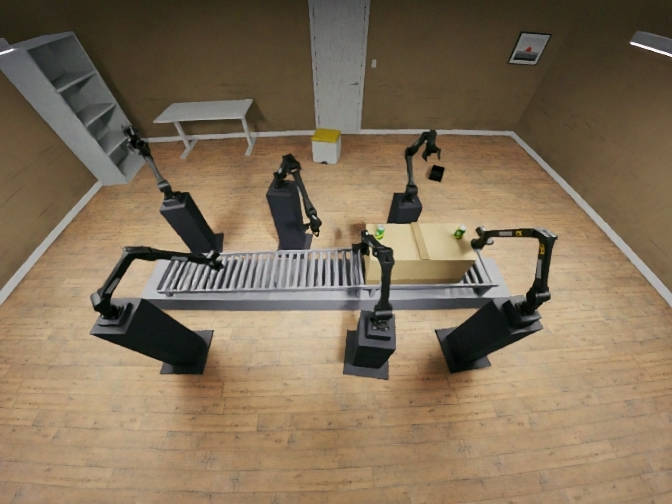

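Tighten slightly, smaller steps near the release.

Emit:
{"fn": "execute_actions", "kwargs": {
  "actions": [
    {"arm1":{"joints":{"joint1_rad":0.14,"joint6_rad":1.8}},"arm2":{"joints":{"joint1_rad":0.28,"joint6_rad":-1.42}}}
  ],
  "cameras": []
}}

Emit:
{"fn": "execute_actions", "kwargs": {
  "actions": [
    {"arm1":{"joints":{"joint1_rad":0.25,"joint6_rad":1.9}},"arm2":{"joints":{"joint1_rad":0.39,"joint6_rad":-1.32}}}
  ],
  "cameras": []
}}

Emit:
{"fn": "execute_actions", "kwargs": {
  "actions": [
    {"arm1":{"joints":{"joint1_rad":0.36,"joint6_rad":2.0}},"arm2":{"joints":{"joint1_rad":0.49,"joint2_rad":2.08,"joint3_rad":1.45,"joint6_rad":-1.2}}}
  ],
  "cameras": []
}}

Emit:
{"fn": "execute_actions", "kwargs": {
  "actions": [
    {"arm1":{"joints":{"joint1_rad":0.47,"joint6_rad":2.06}},"arm2":{"joints":{"joint1_rad":0.58,"joint2_rad":2.14,"joint3_rad":1.52,"joint4_rad":-0.82,"joint6_rad":-1.1}}}
  ],
  "cameras": ["cam_high"]
}}

Scene clock: 15.83 s.
Motor temperatures (°C, as the motors report them): arm1=[26 32 30 29 27 29] | arm2=[27 29 31 29 28 26] | arm3=[29 34 30 27 29 29] | arm4=[28 26 30 28 29 27] | arm5=[29 33 32 28 29 29] | arm6=[27 28 31 28 27 28]
arm1.joint_positions: joint1_rad=+0.130 joint2_rad=+2.247 joint3_rad=+1.377 joint4_rad=-0.506 joint5_rad=+0.005 joint6_rad=+1.790 gripper_m=+0.000
arm1.joint_status: all done
arm1.hand: x=-1.0848 y=+0.0839 z=+0.8006 quat_wxyz=(-0.100, -0.995, +0.001, -0.022) (m; scene frame)
arm2.joint_positions: joint1_rad=+0.315 joint2_rad=+2.046 joint3_rad=+1.396 joint4_rad=-0.769 joint5_rad=-0.012 joint6_rad=-1.415 gripper_m=+0.000
arm2.joint_status: all done
arm2.hand: x=-0.1864 y=+0.0920 z=+0.7751 quat_wxyz=(-0.022, +0.002, -0.997, +0.073) (m; scene frame)
arm3.joint_positions: joint1_rad=-0.796 joint2_rad=+2.609 joint3_rad=+1.720 joint4_rad=-0.311 joint5_rad=-0.003 joint6_rad=-2.051 gripper_m=+0.000
arm3.joint_status: not commanded
arm3.hand: x=+0.9236 y=+0.1203 z=+0.6882 quat_wxyz=(+0.106, -0.151, -0.972, +0.146) (m; scene frame)
arm4.joint_positions: joint1_rad=+0.401 joint2_rad=+0.492 joint3_rad=+1.360 joint4_rad=-1.289 joint5_rad=-0.072 joint6_rad=-0.491 gripper_m=+0.095
arm4.joint_status: not commanded
arm4.hand: x=+1.4879 y=-0.5145 z=+1.4003 quat_wxyz=(-0.343, +0.820, -0.170, -0.425) (m; scene frame)
arm5.joint_positions: joint1_rad=+0.767 joint2_rad=+2.258 joint3_rad=+1.286 joint4_rad=-0.270 joint5_rad=+0.000 joint6_rad=+2.034 gripper_m=+0.001
arm5.joint_status: not commanded
arm5.hand: x=+0.1274 y=-0.1528 z=+0.7504 quat_wxyz=(+0.078, +0.078, -0.984, -0.141) (m; scene frame)
arm6.joint_positions: joint1_rad=-0.027 joint2_rad=+0.632 joint3_rad=+1.457 joint4_rad=-1.190 joint5_rad=-0.010 joint6_rad=+0.208 gripper_m=+0.095
arm6.joint_status: not commanded
arm6.hand: x=-0.8000 y=-0.4238 z=+1.3095 quat_wxyz=(-0.353, +0.519, -0.634, -0.451) (m; scene frame)
pictures: none
No camera images: the call's "cameras" was empty. Leave "cameras" out to get every camera's image.

Scene clock: 17.53 s.
Motor temperatures (°C, as the motors report them): arm1=[26 32 30 29 27 29] | arm2=[27 29 31 29 28 26] | arm3=[29 34 30 27 29 29] | arm4=[28 26 30 28 29 27] | arm5=[29 33 32 28 29 29] | arm6=[27 28 31 28 27 28]
arm1.joint_positions: joint1_rad=+0.238 joint2_rad=+2.247 joint3_rad=+1.377 joint4_rad=-0.506 joint5_rad=+0.006 joint6_rad=+1.890 gripper_m=+0.000
arm1.joint_status: all done
arm1.hand: x=-1.0217 y=+0.1015 z=+0.8008 quat_wxyz=(-0.097, -0.995, -0.003, -0.031) (m; scene frame)
arm2.joint_positions: joint1_rad=+0.422 joint2_rad=+2.046 joint3_rad=+1.396 joint4_rad=-0.768 joint5_rad=-0.012 joint6_rad=-1.315 gripper_m=+0.000
arm2.joint_status: all done
arm2.hand: x=-0.1237 y=+0.1054 z=+0.7757 quat_wxyz=(-0.030, +0.006, -0.997, +0.071) (m; scene frame)
arm3.joint_positions: joint1_rad=-0.796 joint2_rad=+2.609 joint3_rad=+1.720 joint4_rad=-0.311 joint5_rad=-0.003 joint6_rad=-2.051 gripper_m=+0.000
arm3.joint_status: not commanded
arm3.hand: x=+0.9236 y=+0.1203 z=+0.6882 quat_wxyz=(+0.106, -0.151, -0.972, +0.146) (m; scene frame)
arm4.joint_positions: joint1_rad=+0.401 joint2_rad=+0.492 joint3_rad=+1.360 joint4_rad=-1.289 joint5_rad=-0.072 joint6_rad=-0.491 gripper_m=+0.095
arm4.joint_status: not commanded
arm4.hand: x=+1.4879 y=-0.5145 z=+1.4003 quat_wxyz=(-0.343, +0.820, -0.170, -0.425) (m; scene frame)
arm5.joint_positions: joint1_rad=+0.767 joint2_rad=+2.258 joint3_rad=+1.286 joint4_rad=-0.270 joint5_rad=+0.000 joint6_rad=+2.034 gripper_m=+0.001
arm5.joint_status: not commanded
arm5.hand: x=+0.1274 y=-0.1528 z=+0.7504 quat_wxyz=(+0.078, +0.078, -0.984, -0.141) (m; scene frame)
arm6.joint_positions: joint1_rad=-0.027 joint2_rad=+0.632 joint3_rad=+1.457 joint4_rad=-1.190 joint5_rad=-0.010 joint6_rad=+0.208 gripper_m=+0.095
arm6.joint_status: not commanded
arm6.hand: x=-0.8000 y=-0.4238 z=+1.3095 quat_wxyz=(-0.353, +0.519, -0.634, -0.451) (m; scene frame)
pictures: none
No camera images: the call's "cameras" was empty. Leave "cameras" out to get every camera's image.

Scene clock: 19.20 s.
Motor temperatures (°C, as the motors report them): arm1=[26 32 30 29 28 29] | arm2=[27 29 32 29 28 26] | arm3=[29 34 31 27 29 29] | arm4=[28 26 30 28 29 27] | arm5=[29 33 32 28 29 29] | arm6=[27 28 31 28 27 28]
arm1.joint_positions: joint1_rad=+0.348 joint2_rad=+2.247 joint3_rad=+1.377 joint4_rad=-0.508 joint5_rad=+0.006 joint6_rad=+1.989 gripper_m=+0.000
arm1.joint_status: all done
arm1.hand: x=-0.9601 y=+0.1265 z=+0.8008 quat_wxyz=(-0.093, -0.995, -0.008, -0.040) (m; scene frame)
arm2.joint_positions: joint1_rad=+0.524 joint2_rad=+2.071 joint3_rad=+1.417 joint4_rad=-0.768 joint5_rad=-0.012 joint6_rad=-1.190 gripper_m=+0.000
arm2.joint_status: all done
arm2.hand: x=-0.0640 y=+0.1194 z=+0.7689 quat_wxyz=(-0.037, -0.006, -0.997, +0.066) (m; scene frame)
arm3.joint_positions: joint1_rad=-0.796 joint2_rad=+2.609 joint3_rad=+1.720 joint4_rad=-0.311 joint5_rad=-0.003 joint6_rad=-2.051 gripper_m=+0.000
arm3.joint_status: not commanded
arm3.hand: x=+0.9236 y=+0.1203 z=+0.6882 quat_wxyz=(+0.106, -0.151, -0.972, +0.146) (m; scene frame)
arm4.joint_positions: joint1_rad=+0.401 joint2_rad=+0.492 joint3_rad=+1.360 joint4_rad=-1.289 joint5_rad=-0.072 joint6_rad=-0.491 gripper_m=+0.095
arm4.joint_status: not commanded
arm4.hand: x=+1.4879 y=-0.5145 z=+1.4003 quat_wxyz=(-0.343, +0.820, -0.170, -0.425) (m; scene frame)
arm5.joint_positions: joint1_rad=+0.767 joint2_rad=+2.258 joint3_rad=+1.286 joint4_rad=-0.270 joint5_rad=+0.000 joint6_rad=+2.034 gripper_m=+0.001
arm5.joint_status: not commanded
arm5.hand: x=+0.1274 y=-0.1528 z=+0.7504 quat_wxyz=(+0.078, +0.078, -0.984, -0.141) (m; scene frame)
arm6.joint_positions: joint1_rad=-0.027 joint2_rad=+0.632 joint3_rad=+1.457 joint4_rad=-1.190 joint5_rad=-0.010 joint6_rad=+0.208 gripper_m=+0.095
arm6.joint_status: not commanded
arm6.hand: x=-0.8000 y=-0.4238 z=+1.3095 quat_wxyz=(-0.353, +0.519, -0.634, -0.451) (m; scene frame)
pictures: none
No camera images: the call's "cameras" was empty. Leave "cameras" out to get every camera's image.

Scene clock: 20.83 s.
Motor temperatures (°C, as the motors report them): arm1=[26 32 30 29 28 29] | arm2=[27 29 32 29 28 26] | arm3=[29 34 31 27 29 29] | arm4=[28 26 30 28 29 27] | arm5=[29 33 32 28 29 29] | arm6=[27 28 31 28 27 28]
arm1.joint_positions: joint1_rad=+0.458 joint2_rad=+2.247 joint3_rad=+1.377 joint4_rad=-0.508 joint5_rad=+0.006 joint6_rad=+2.053 gripper_m=+0.000
arm1.joint_status: all done
arm1.hand: x=-0.9012 y=+0.1578 z=+0.8011 quat_wxyz=(-0.090, -0.994, -0.032, -0.048) (m; scene frame)
arm2.joint_positions: joint1_rad=+0.614 joint2_rad=+2.135 joint3_rad=+1.492 joint4_rad=-0.808 joint5_rad=-0.012 joint6_rad=-1.090 gripper_m=+0.000
arm2.joint_status: all done
arm2.hand: x=-0.0078 y=+0.1287 z=+0.7557 quat_wxyz=(-0.036, -0.011, -0.998, +0.050) (m; scene frame)
arm3.joint_positions: joint1_rad=-0.796 joint2_rad=+2.609 joint3_rad=+1.720 joint4_rad=-0.311 joint5_rad=-0.003 joint6_rad=-2.051 gripper_m=+0.000
arm3.joint_status: not commanded
arm3.hand: x=+0.9236 y=+0.1203 z=+0.6882 quat_wxyz=(+0.106, -0.151, -0.972, +0.146) (m; scene frame)
arm4.joint_positions: joint1_rad=+0.401 joint2_rad=+0.492 joint3_rad=+1.360 joint4_rad=-1.289 joint5_rad=-0.072 joint6_rad=-0.491 gripper_m=+0.095
arm4.joint_status: not commanded
arm4.hand: x=+1.4879 y=-0.5145 z=+1.4003 quat_wxyz=(-0.343, +0.820, -0.170, -0.425) (m; scene frame)
arm5.joint_positions: joint1_rad=+0.767 joint2_rad=+2.258 joint3_rad=+1.286 joint4_rad=-0.270 joint5_rad=+0.000 joint6_rad=+2.034 gripper_m=+0.001
arm5.joint_status: not commanded
arm5.hand: x=+0.1274 y=-0.1528 z=+0.7504 quat_wxyz=(+0.078, +0.078, -0.984, -0.141) (m; scene frame)
arm6.joint_positions: joint1_rad=-0.027 joint2_rad=+0.632 joint3_rad=+1.457 joint4_rad=-1.190 joint5_rad=-0.010 joint6_rad=+0.208 gripper_m=+0.095
arm6.joint_status: not commanded
arm6.hand: x=-0.8000 y=-0.4238 z=+1.3095 quat_wxyz=(-0.353, +0.519, -0.634, -0.451) (m; scene frame)
pictures: cam_high
Images, in order (width x height): cam_high 672x504.

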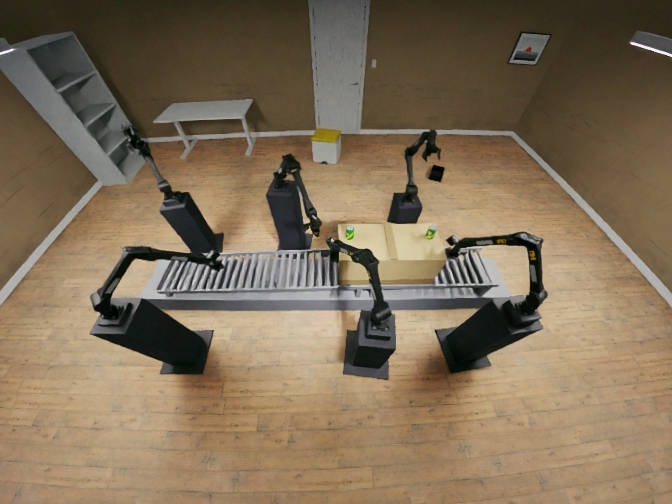

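Emit:
{"fn": "execute_actions", "kwargs": {
  "actions": [
    {"arm1":{"joints":{"joint1_rad":0.54,"joint2_rad":2.3,"joint3_rad":1.55,"joint4_rad":-0.55}},"arm2":{"joints":{"joint1_rad":0.67,"joint2_rad":2.18,"joint3_rad":1.61,"joint4_rad":-0.88,"joint6_rad":-1.0}}}
  ],
  "cameras": []
}}

Emit:
{"fn": "execute_actions", "kwargs": {
  "actions": [
    {"arm1":{"joints":{"joint1_rad":0.6,"joint2_rad":2.37,"joint3_rad":1.71,"joint4_rad":-0.62}},"arm2":{"joints":{"joint1_rad":0.76,"joint2_rad":2.23,"joint3_rad":1.7,"joint4_rad":-0.93,"joint6_rad":-0.95}}}
  ],
  "cameras": []
}}

Emit:
{"fn": "execute_actions", "kwargs": {
  "actions": [
    {"arm2":{"joints":{"joint1_rad":0.87,"joint3_rad":1.74}}}
  ],
  "cameras": ["cam_high","arm5_cam_wrist"]
}}

Scene clock: 23.07 s.
Motor temperatures (°C, as the motors report them): arm1=[26 32 31 29 28 29] | arm2=[27 30 32 29 28 26] | arm3=[29 35 31 27 29 29] | arm4=[28 26 30 28 29 27] | arm5=[29 33 32 28 29 29] | arm6=[27 28 31 28 27 28]
arm1.joint_positions: joint1_rad=+0.533 joint2_rad=+2.275 joint3_rad=+1.499 joint4_rad=-0.564 joint5_rad=+0.004 joint6_rad=+2.058 gripper_m=+0.000
arm1.joint_status: all done
arm1.hand: x=-0.8383 y=+0.1480 z=+0.8199 quat_wxyz=(-0.104, -0.990, -0.066, -0.062) (m; scene frame)
arm2.joint_positions: joint1_rad=+0.707 joint2_rad=+2.173 joint3_rad=+1.584 joint4_rad=-0.867 joint5_rad=-0.012 joint6_rad=-0.992 gripper_m=+0.000
arm2.joint_status: all done
arm2.hand: x=+0.0532 y=+0.1382 z=+0.7629 quat_wxyz=(-0.040, -0.013, -0.998, +0.044) (m; scene frame)
arm3.joint_positions: joint1_rad=-0.796 joint2_rad=+2.609 joint3_rad=+1.720 joint4_rad=-0.311 joint5_rad=-0.003 joint6_rad=-2.051 gripper_m=+0.000
arm3.joint_status: not commanded
arm3.hand: x=+0.9236 y=+0.1203 z=+0.6882 quat_wxyz=(+0.106, -0.151, -0.972, +0.146) (m; scene frame)
arm4.joint_positions: joint1_rad=+0.401 joint2_rad=+0.492 joint3_rad=+1.360 joint4_rad=-1.289 joint5_rad=-0.072 joint6_rad=-0.491 gripper_m=+0.095
arm4.joint_status: not commanded
arm4.hand: x=+1.4879 y=-0.5145 z=+1.4003 quat_wxyz=(-0.343, +0.820, -0.170, -0.425) (m; scene frame)
arm5.joint_positions: joint1_rad=+0.767 joint2_rad=+2.258 joint3_rad=+1.286 joint4_rad=-0.270 joint5_rad=+0.000 joint6_rad=+2.034 gripper_m=+0.001
arm5.joint_status: not commanded
arm5.hand: x=+0.1274 y=-0.1528 z=+0.7504 quat_wxyz=(+0.078, +0.078, -0.984, -0.141) (m; scene frame)
arm6.joint_positions: joint1_rad=-0.027 joint2_rad=+0.632 joint3_rad=+1.457 joint4_rad=-1.190 joint5_rad=-0.010 joint6_rad=+0.208 gripper_m=+0.095
arm6.joint_status: not commanded
arm6.hand: x=-0.8000 y=-0.4238 z=+1.3095 quat_wxyz=(-0.353, +0.519, -0.634, -0.451) (m; scene frame)
pictures: none
No camera images: the call's "cameras" was empty. Leave "cameras" out to get every camera's image.

Scene clock: 24.83 s.
Motor temperatures (°C, as the motors report them): arm1=[26 32 31 29 27 29] | arm2=[27 30 33 29 28 26] | arm3=[29 35 31 27 29 29] | arm4=[28 26 30 28 29 27] | arm5=[29 33 32 28 29 29] | arm6=[27 28 31 28 27 28]
arm1.joint_positions: joint1_rad=+0.604 joint2_rad=+2.343 joint3_rad=+1.660 joint4_rad=-0.625 joint5_rad=+0.003 joint6_rad=+2.058 gripper_m=+0.000
arm1.joint_status: all done
arm1.hand: x=-0.7716 y=+0.1402 z=+0.8280 quat_wxyz=(-0.115, -0.985, -0.101, -0.074) (m; scene frame)
arm2.joint_positions: joint1_rad=+0.860 joint2_rad=+2.200 joint3_rad=+1.735 joint4_rad=-0.891 joint5_rad=-0.046 joint6_rad=-0.945 gripper_m=+0.000
arm2.joint_status: joint1_rad off_target (ended at +0.860, target +0.760); the others done
arm2.hand: x=+0.1720 y=+0.1578 z=+0.8012 quat_wxyz=(-0.088, +0.042, -0.993, +0.069) (m; scene frame)
arm3.joint_positions: joint1_rad=-0.796 joint2_rad=+2.609 joint3_rad=+1.720 joint4_rad=-0.311 joint5_rad=-0.003 joint6_rad=-2.051 gripper_m=+0.000
arm3.joint_status: not commanded
arm3.hand: x=+0.9236 y=+0.1203 z=+0.6882 quat_wxyz=(+0.106, -0.151, -0.972, +0.146) (m; scene frame)
arm4.joint_positions: joint1_rad=+0.401 joint2_rad=+0.492 joint3_rad=+1.360 joint4_rad=-1.289 joint5_rad=-0.072 joint6_rad=-0.491 gripper_m=+0.095
arm4.joint_status: not commanded
arm4.hand: x=+1.4879 y=-0.5145 z=+1.4003 quat_wxyz=(-0.343, +0.820, -0.170, -0.425) (m; scene frame)
arm5.joint_positions: joint1_rad=+0.713 joint2_rad=+2.259 joint3_rad=+1.263 joint4_rad=-0.270 joint5_rad=+0.016 joint6_rad=+2.062 gripper_m=+0.001
arm5.joint_status: not commanded
arm5.hand: x=+0.1643 y=-0.1440 z=+0.7439 quat_wxyz=(+0.064, +0.036, -0.988, -0.136) (m; scene frame)
arm6.joint_positions: joint1_rad=-0.027 joint2_rad=+0.632 joint3_rad=+1.457 joint4_rad=-1.190 joint5_rad=-0.010 joint6_rad=+0.208 gripper_m=+0.095
arm6.joint_status: not commanded
arm6.hand: x=-0.8000 y=-0.4238 z=+1.3095 quat_wxyz=(-0.353, +0.519, -0.634, -0.451) (m; scene frame)
pictures: none
No camera images: the call's "cameras" was empty. Leave "cameras" out to get every camera's image.

Scene clock: 25.57 s.
Motor temperatures (°C, as the motors report them): arm1=[26 32 31 29 27 29] | arm2=[27 30 33 29 28 26] | arm3=[29 35 31 27 29 29] | arm4=[28 26 30 28 29 27] | arm5=[29 33 32 28 29 29] | arm6=[27 28 31 28 27 28]
arm1.joint_positions: joint1_rad=+0.604 joint2_rad=+2.343 joint3_rad=+1.660 joint4_rad=-0.625 joint5_rad=+0.003 joint6_rad=+2.058 gripper_m=+0.000
arm1.joint_status: not commanded
arm1.hand: x=-0.7716 y=+0.1402 z=+0.8280 quat_wxyz=(-0.115, -0.985, -0.101, -0.074) (m; scene frame)
arm2.joint_positions: joint1_rad=+0.877 joint2_rad=+2.200 joint3_rad=+1.737 joint4_rad=-0.894 joint5_rad=-0.012 joint6_rad=-0.945 gripper_m=+0.000
arm2.joint_status: all done
arm2.hand: x=+0.1764 y=+0.1612 z=+0.8018 quat_wxyz=(-0.075, +0.048, -0.993, +0.079) (m; scene frame)
arm3.joint_positions: joint1_rad=-0.796 joint2_rad=+2.609 joint3_rad=+1.720 joint4_rad=-0.311 joint5_rad=-0.003 joint6_rad=-2.051 gripper_m=+0.000
arm3.joint_status: not commanded
arm3.hand: x=+0.9236 y=+0.1203 z=+0.6882 quat_wxyz=(+0.106, -0.151, -0.972, +0.146) (m; scene frame)
arm4.joint_positions: joint1_rad=+0.401 joint2_rad=+0.492 joint3_rad=+1.360 joint4_rad=-1.289 joint5_rad=-0.072 joint6_rad=-0.491 gripper_m=+0.095
arm4.joint_status: not commanded
arm4.hand: x=+1.4879 y=-0.5145 z=+1.4003 quat_wxyz=(-0.343, +0.820, -0.170, -0.425) (m; scene frame)
arm5.joint_positions: joint1_rad=+0.712 joint2_rad=+2.259 joint3_rad=+1.262 joint4_rad=-0.270 joint5_rad=+0.019 joint6_rad=+2.067 gripper_m=+0.001
arm5.joint_status: not commanded
arm5.hand: x=+0.1656 y=-0.1439 z=+0.7436 quat_wxyz=(+0.063, +0.033, -0.988, -0.136) (m; scene frame)
arm6.joint_positions: joint1_rad=-0.027 joint2_rad=+0.632 joint3_rad=+1.457 joint4_rad=-1.190 joint5_rad=-0.010 joint6_rad=+0.208 gripper_m=+0.095
arm6.joint_status: not commanded
arm6.hand: x=-0.8000 y=-0.4238 z=+1.3095 quat_wxyz=(-0.353, +0.519, -0.634, -0.451) (m; scene frame)
pictures: arm5_cam_wrist, cam_high
camera_calibration (this result's frames):
arm5_cam_wrist: T_world_to_cam=[[0.0444417, -0.960263, -0.275535, 0.0566667], [-0.729635, -0.219594, 0.64762, -0.386437], [-0.682391, 0.172259, -0.710401, 0.793093], [0, 0, 0, 1]] pos_world=[0.256723, -0.167061, 0.829291]
Images, in order (width x height): arm5_cam_wrist 504x504, cam_high 672x504.

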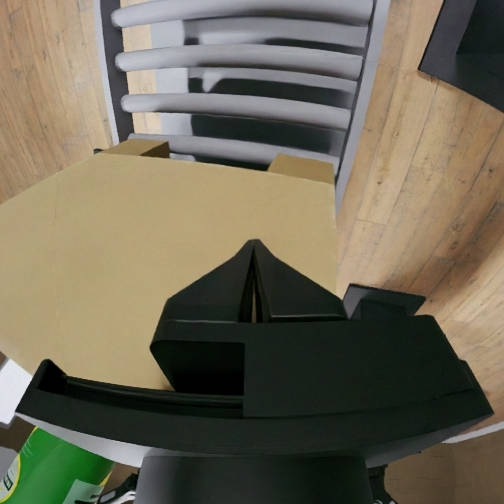

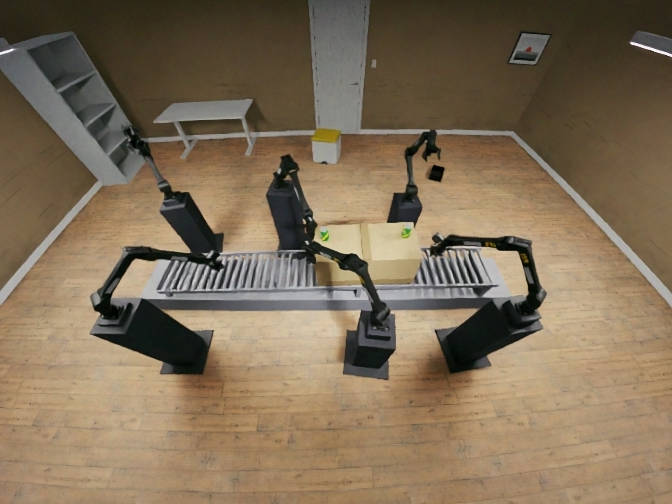

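Free and heavier. Replay, slightly higher.

Emit:
{"fn": "execute_actions", "kwargs": {
  "actions": [
    {"arm2":{"joints":{"joint1_rad":1.4,"joint2_rad":1.6}},"arm5":{"joints":{"joint1_rad":0.7,"joint2_rad":2.21,"joint3_rad":1.24}}}
  ],
  "cameras": []
}}

Emit:
{"fn": "execute_actions", "kwargs": {
  "actions": [
    {"arm5":{"joints":{"joint1_rad":0.58,"joint2_rad":2.17,"joint3_rad":1.15,"joint6_rad":1.9}}}
  ],
  "cameras": []
}}

Emit:
{"fn": "execute_actions", "kwargs": {
  "actions": [
    {"arm5":{"joints":{"joint1_rad":0.44,"joint4_rad":-0.36,"joint6_rad":1.78}}}
  ],
  "cameras": []
}}

Emit:
{"fn": "execute_actions", "kwargs": {
  "actions": [
    {"arm5":{"joints":{"joint1_rad":0.3,"joint6_rad":1.63}}}
  ],
  "cameras": []
}}

Emit:
{"fn": "execute_actions", "kwargs": {
  "actions": [
    {"arm5":{"joints":{"joint1_rad":0.16,"joint2_rad":2.22,"joint6_rad":1.5}}}
  ],
  "cameras": []
}}

Emit:
{"fn": "execute_actions", "kwargs": {
  "actions": [
    {"arm5":{"joints":{"joint1_rad":0.02,"joint2_rad":2.27,"joint3_rad":1.2,"joint4_rad":-0.4,"joint6_rad":1.36}}}
  ],
  "cameras": ["cam_high","arm5_cam_wrist"]
}}

Scene clock: 27.97 s.
Motor temperatures (°C, as the motors report them): arm1=[26 32 32 29 27 29] | arm2=[27 30 33 29 28 26] | arm3=[29 35 31 27 29 29] | arm4=[28 26 30 28 29 27] | arm5=[30 33 32 28 29 29] | arm6=[27 28 32 28 27 28]
arm1.joint_positions: joint1_rad=+0.604 joint2_rad=+2.343 joint3_rad=+1.660 joint4_rad=-0.625 joint5_rad=+0.003 joint6_rad=+2.058 gripper_m=+0.000
arm1.joint_status: not commanded
arm1.hand: x=-0.7716 y=+0.1402 z=+0.8280 quat_wxyz=(-0.115, -0.985, -0.101, -0.074) (m; scene frame)
arm2.joint_positions: joint1_rad=+1.398 joint2_rad=+1.608 joint3_rad=+1.728 joint4_rad=-0.921 joint5_rad=-0.002 joint6_rad=-0.945 gripper_m=+0.000
arm2.joint_status: all done
arm2.hand: x=+0.3329 y=+0.4690 z=+1.1935 quat_wxyz=(-0.306, +0.281, -0.882, +0.223) (m; scene frame)
arm3.joint_positions: joint1_rad=-0.796 joint2_rad=+2.609 joint3_rad=+1.720 joint4_rad=-0.311 joint5_rad=-0.003 joint6_rad=-2.051 gripper_m=+0.000
arm3.joint_status: not commanded
arm3.hand: x=+0.9236 y=+0.1203 z=+0.6882 quat_wxyz=(+0.106, -0.151, -0.972, +0.146) (m; scene frame)
arm4.joint_positions: joint1_rad=+0.401 joint2_rad=+0.492 joint3_rad=+1.360 joint4_rad=-1.289 joint5_rad=-0.072 joint6_rad=-0.491 gripper_m=+0.095
arm4.joint_status: not commanded
arm4.hand: x=+1.4879 y=-0.5145 z=+1.4003 quat_wxyz=(-0.343, +0.820, -0.170, -0.425) (m; scene frame)
arm5.joint_positions: joint1_rad=+0.566 joint2_rad=+2.241 joint3_rad=+1.169 joint4_rad=-0.283 joint5_rad=+0.048 joint6_rad=+2.023 gripper_m=+0.001
arm5.joint_status: joint1_rad off_target (ended at +0.566, target +0.700); the others done
arm5.hand: x=+0.2672 y=-0.1473 z=+0.7299 quat_wxyz=(+0.018, -0.019, -0.994, -0.109) (m; scene frame)
arm6.joint_positions: joint1_rad=-0.027 joint2_rad=+0.632 joint3_rad=+1.457 joint4_rad=-1.190 joint5_rad=-0.010 joint6_rad=+0.208 gripper_m=+0.095
arm6.joint_status: not commanded
arm6.hand: x=-0.8000 y=-0.4238 z=+1.3095 quat_wxyz=(-0.353, +0.519, -0.634, -0.451) (m; scene frame)
pictures: none
No camera images: the call's "cameras" was empty. Leave "cameras" out to get every camera's image.

Scene clock: 29.93 s.
Motor temperatures (°C, as the motors report them): arm1=[26 32 32 29 27 29] | arm2=[27 30 33 29 28 26] | arm3=[29 35 31 27 29 29] | arm4=[28 26 30 28 29 27] | arm5=[30 34 32 28 29 29] | arm6=[27 28 32 28 27 28]
arm1.joint_positions: joint1_rad=+0.604 joint2_rad=+2.343 joint3_rad=+1.660 joint4_rad=-0.625 joint5_rad=+0.003 joint6_rad=+2.058 gripper_m=+0.000
arm1.joint_status: not commanded
arm1.hand: x=-0.7716 y=+0.1402 z=+0.8280 quat_wxyz=(-0.115, -0.985, -0.101, -0.074) (m; scene frame)
arm2.joint_positions: joint1_rad=+1.398 joint2_rad=+1.608 joint3_rad=+1.728 joint4_rad=-0.921 joint5_rad=-0.002 joint6_rad=-0.945 gripper_m=+0.000
arm2.joint_status: not commanded
arm2.hand: x=+0.3329 y=+0.4690 z=+1.1935 quat_wxyz=(-0.306, +0.281, -0.882, +0.223) (m; scene frame)
arm3.joint_positions: joint1_rad=-0.796 joint2_rad=+2.609 joint3_rad=+1.720 joint4_rad=-0.311 joint5_rad=-0.003 joint6_rad=-2.051 gripper_m=+0.000
arm3.joint_status: not commanded
arm3.hand: x=+0.9236 y=+0.1203 z=+0.6882 quat_wxyz=(+0.106, -0.151, -0.972, +0.146) (m; scene frame)
arm4.joint_positions: joint1_rad=+0.401 joint2_rad=+0.492 joint3_rad=+1.360 joint4_rad=-1.289 joint5_rad=-0.072 joint6_rad=-0.491 gripper_m=+0.095
arm4.joint_status: not commanded
arm4.hand: x=+1.4879 y=-0.5145 z=+1.4003 quat_wxyz=(-0.343, +0.820, -0.170, -0.425) (m; scene frame)
arm5.joint_positions: joint1_rad=+0.468 joint2_rad=+2.204 joint3_rad=+1.099 joint4_rad=-0.281 joint5_rad=+0.041 joint6_rad=+1.917 gripper_m=+0.001
arm5.joint_status: joint1_rad time_out (moved -0.099 of +0.014); the others done
arm5.on_its_own: joint1_rad reads +0.468 and still pushes toward +0.580 since a time_out
arm5.hand: x=+0.3253 y=-0.1558 z=+0.7336 quat_wxyz=(+0.005, -0.014, -0.995, -0.095) (m; scene frame)
arm6.joint_positions: joint1_rad=-0.027 joint2_rad=+0.632 joint3_rad=+1.457 joint4_rad=-1.190 joint5_rad=-0.010 joint6_rad=+0.208 gripper_m=+0.095
arm6.joint_status: not commanded
arm6.hand: x=-0.8000 y=-0.4238 z=+1.3095 quat_wxyz=(-0.353, +0.519, -0.634, -0.451) (m; scene frame)
pictures: none
No camera images: the call's "cameras" was empty. Leave "cameras" out to get every camera's image.

not run: a stop came earlier in this reply.

not run: a stop came earlier in this reply.

not run: a stop came earlier in this reply.

not run: a stop came earlier in this reply.


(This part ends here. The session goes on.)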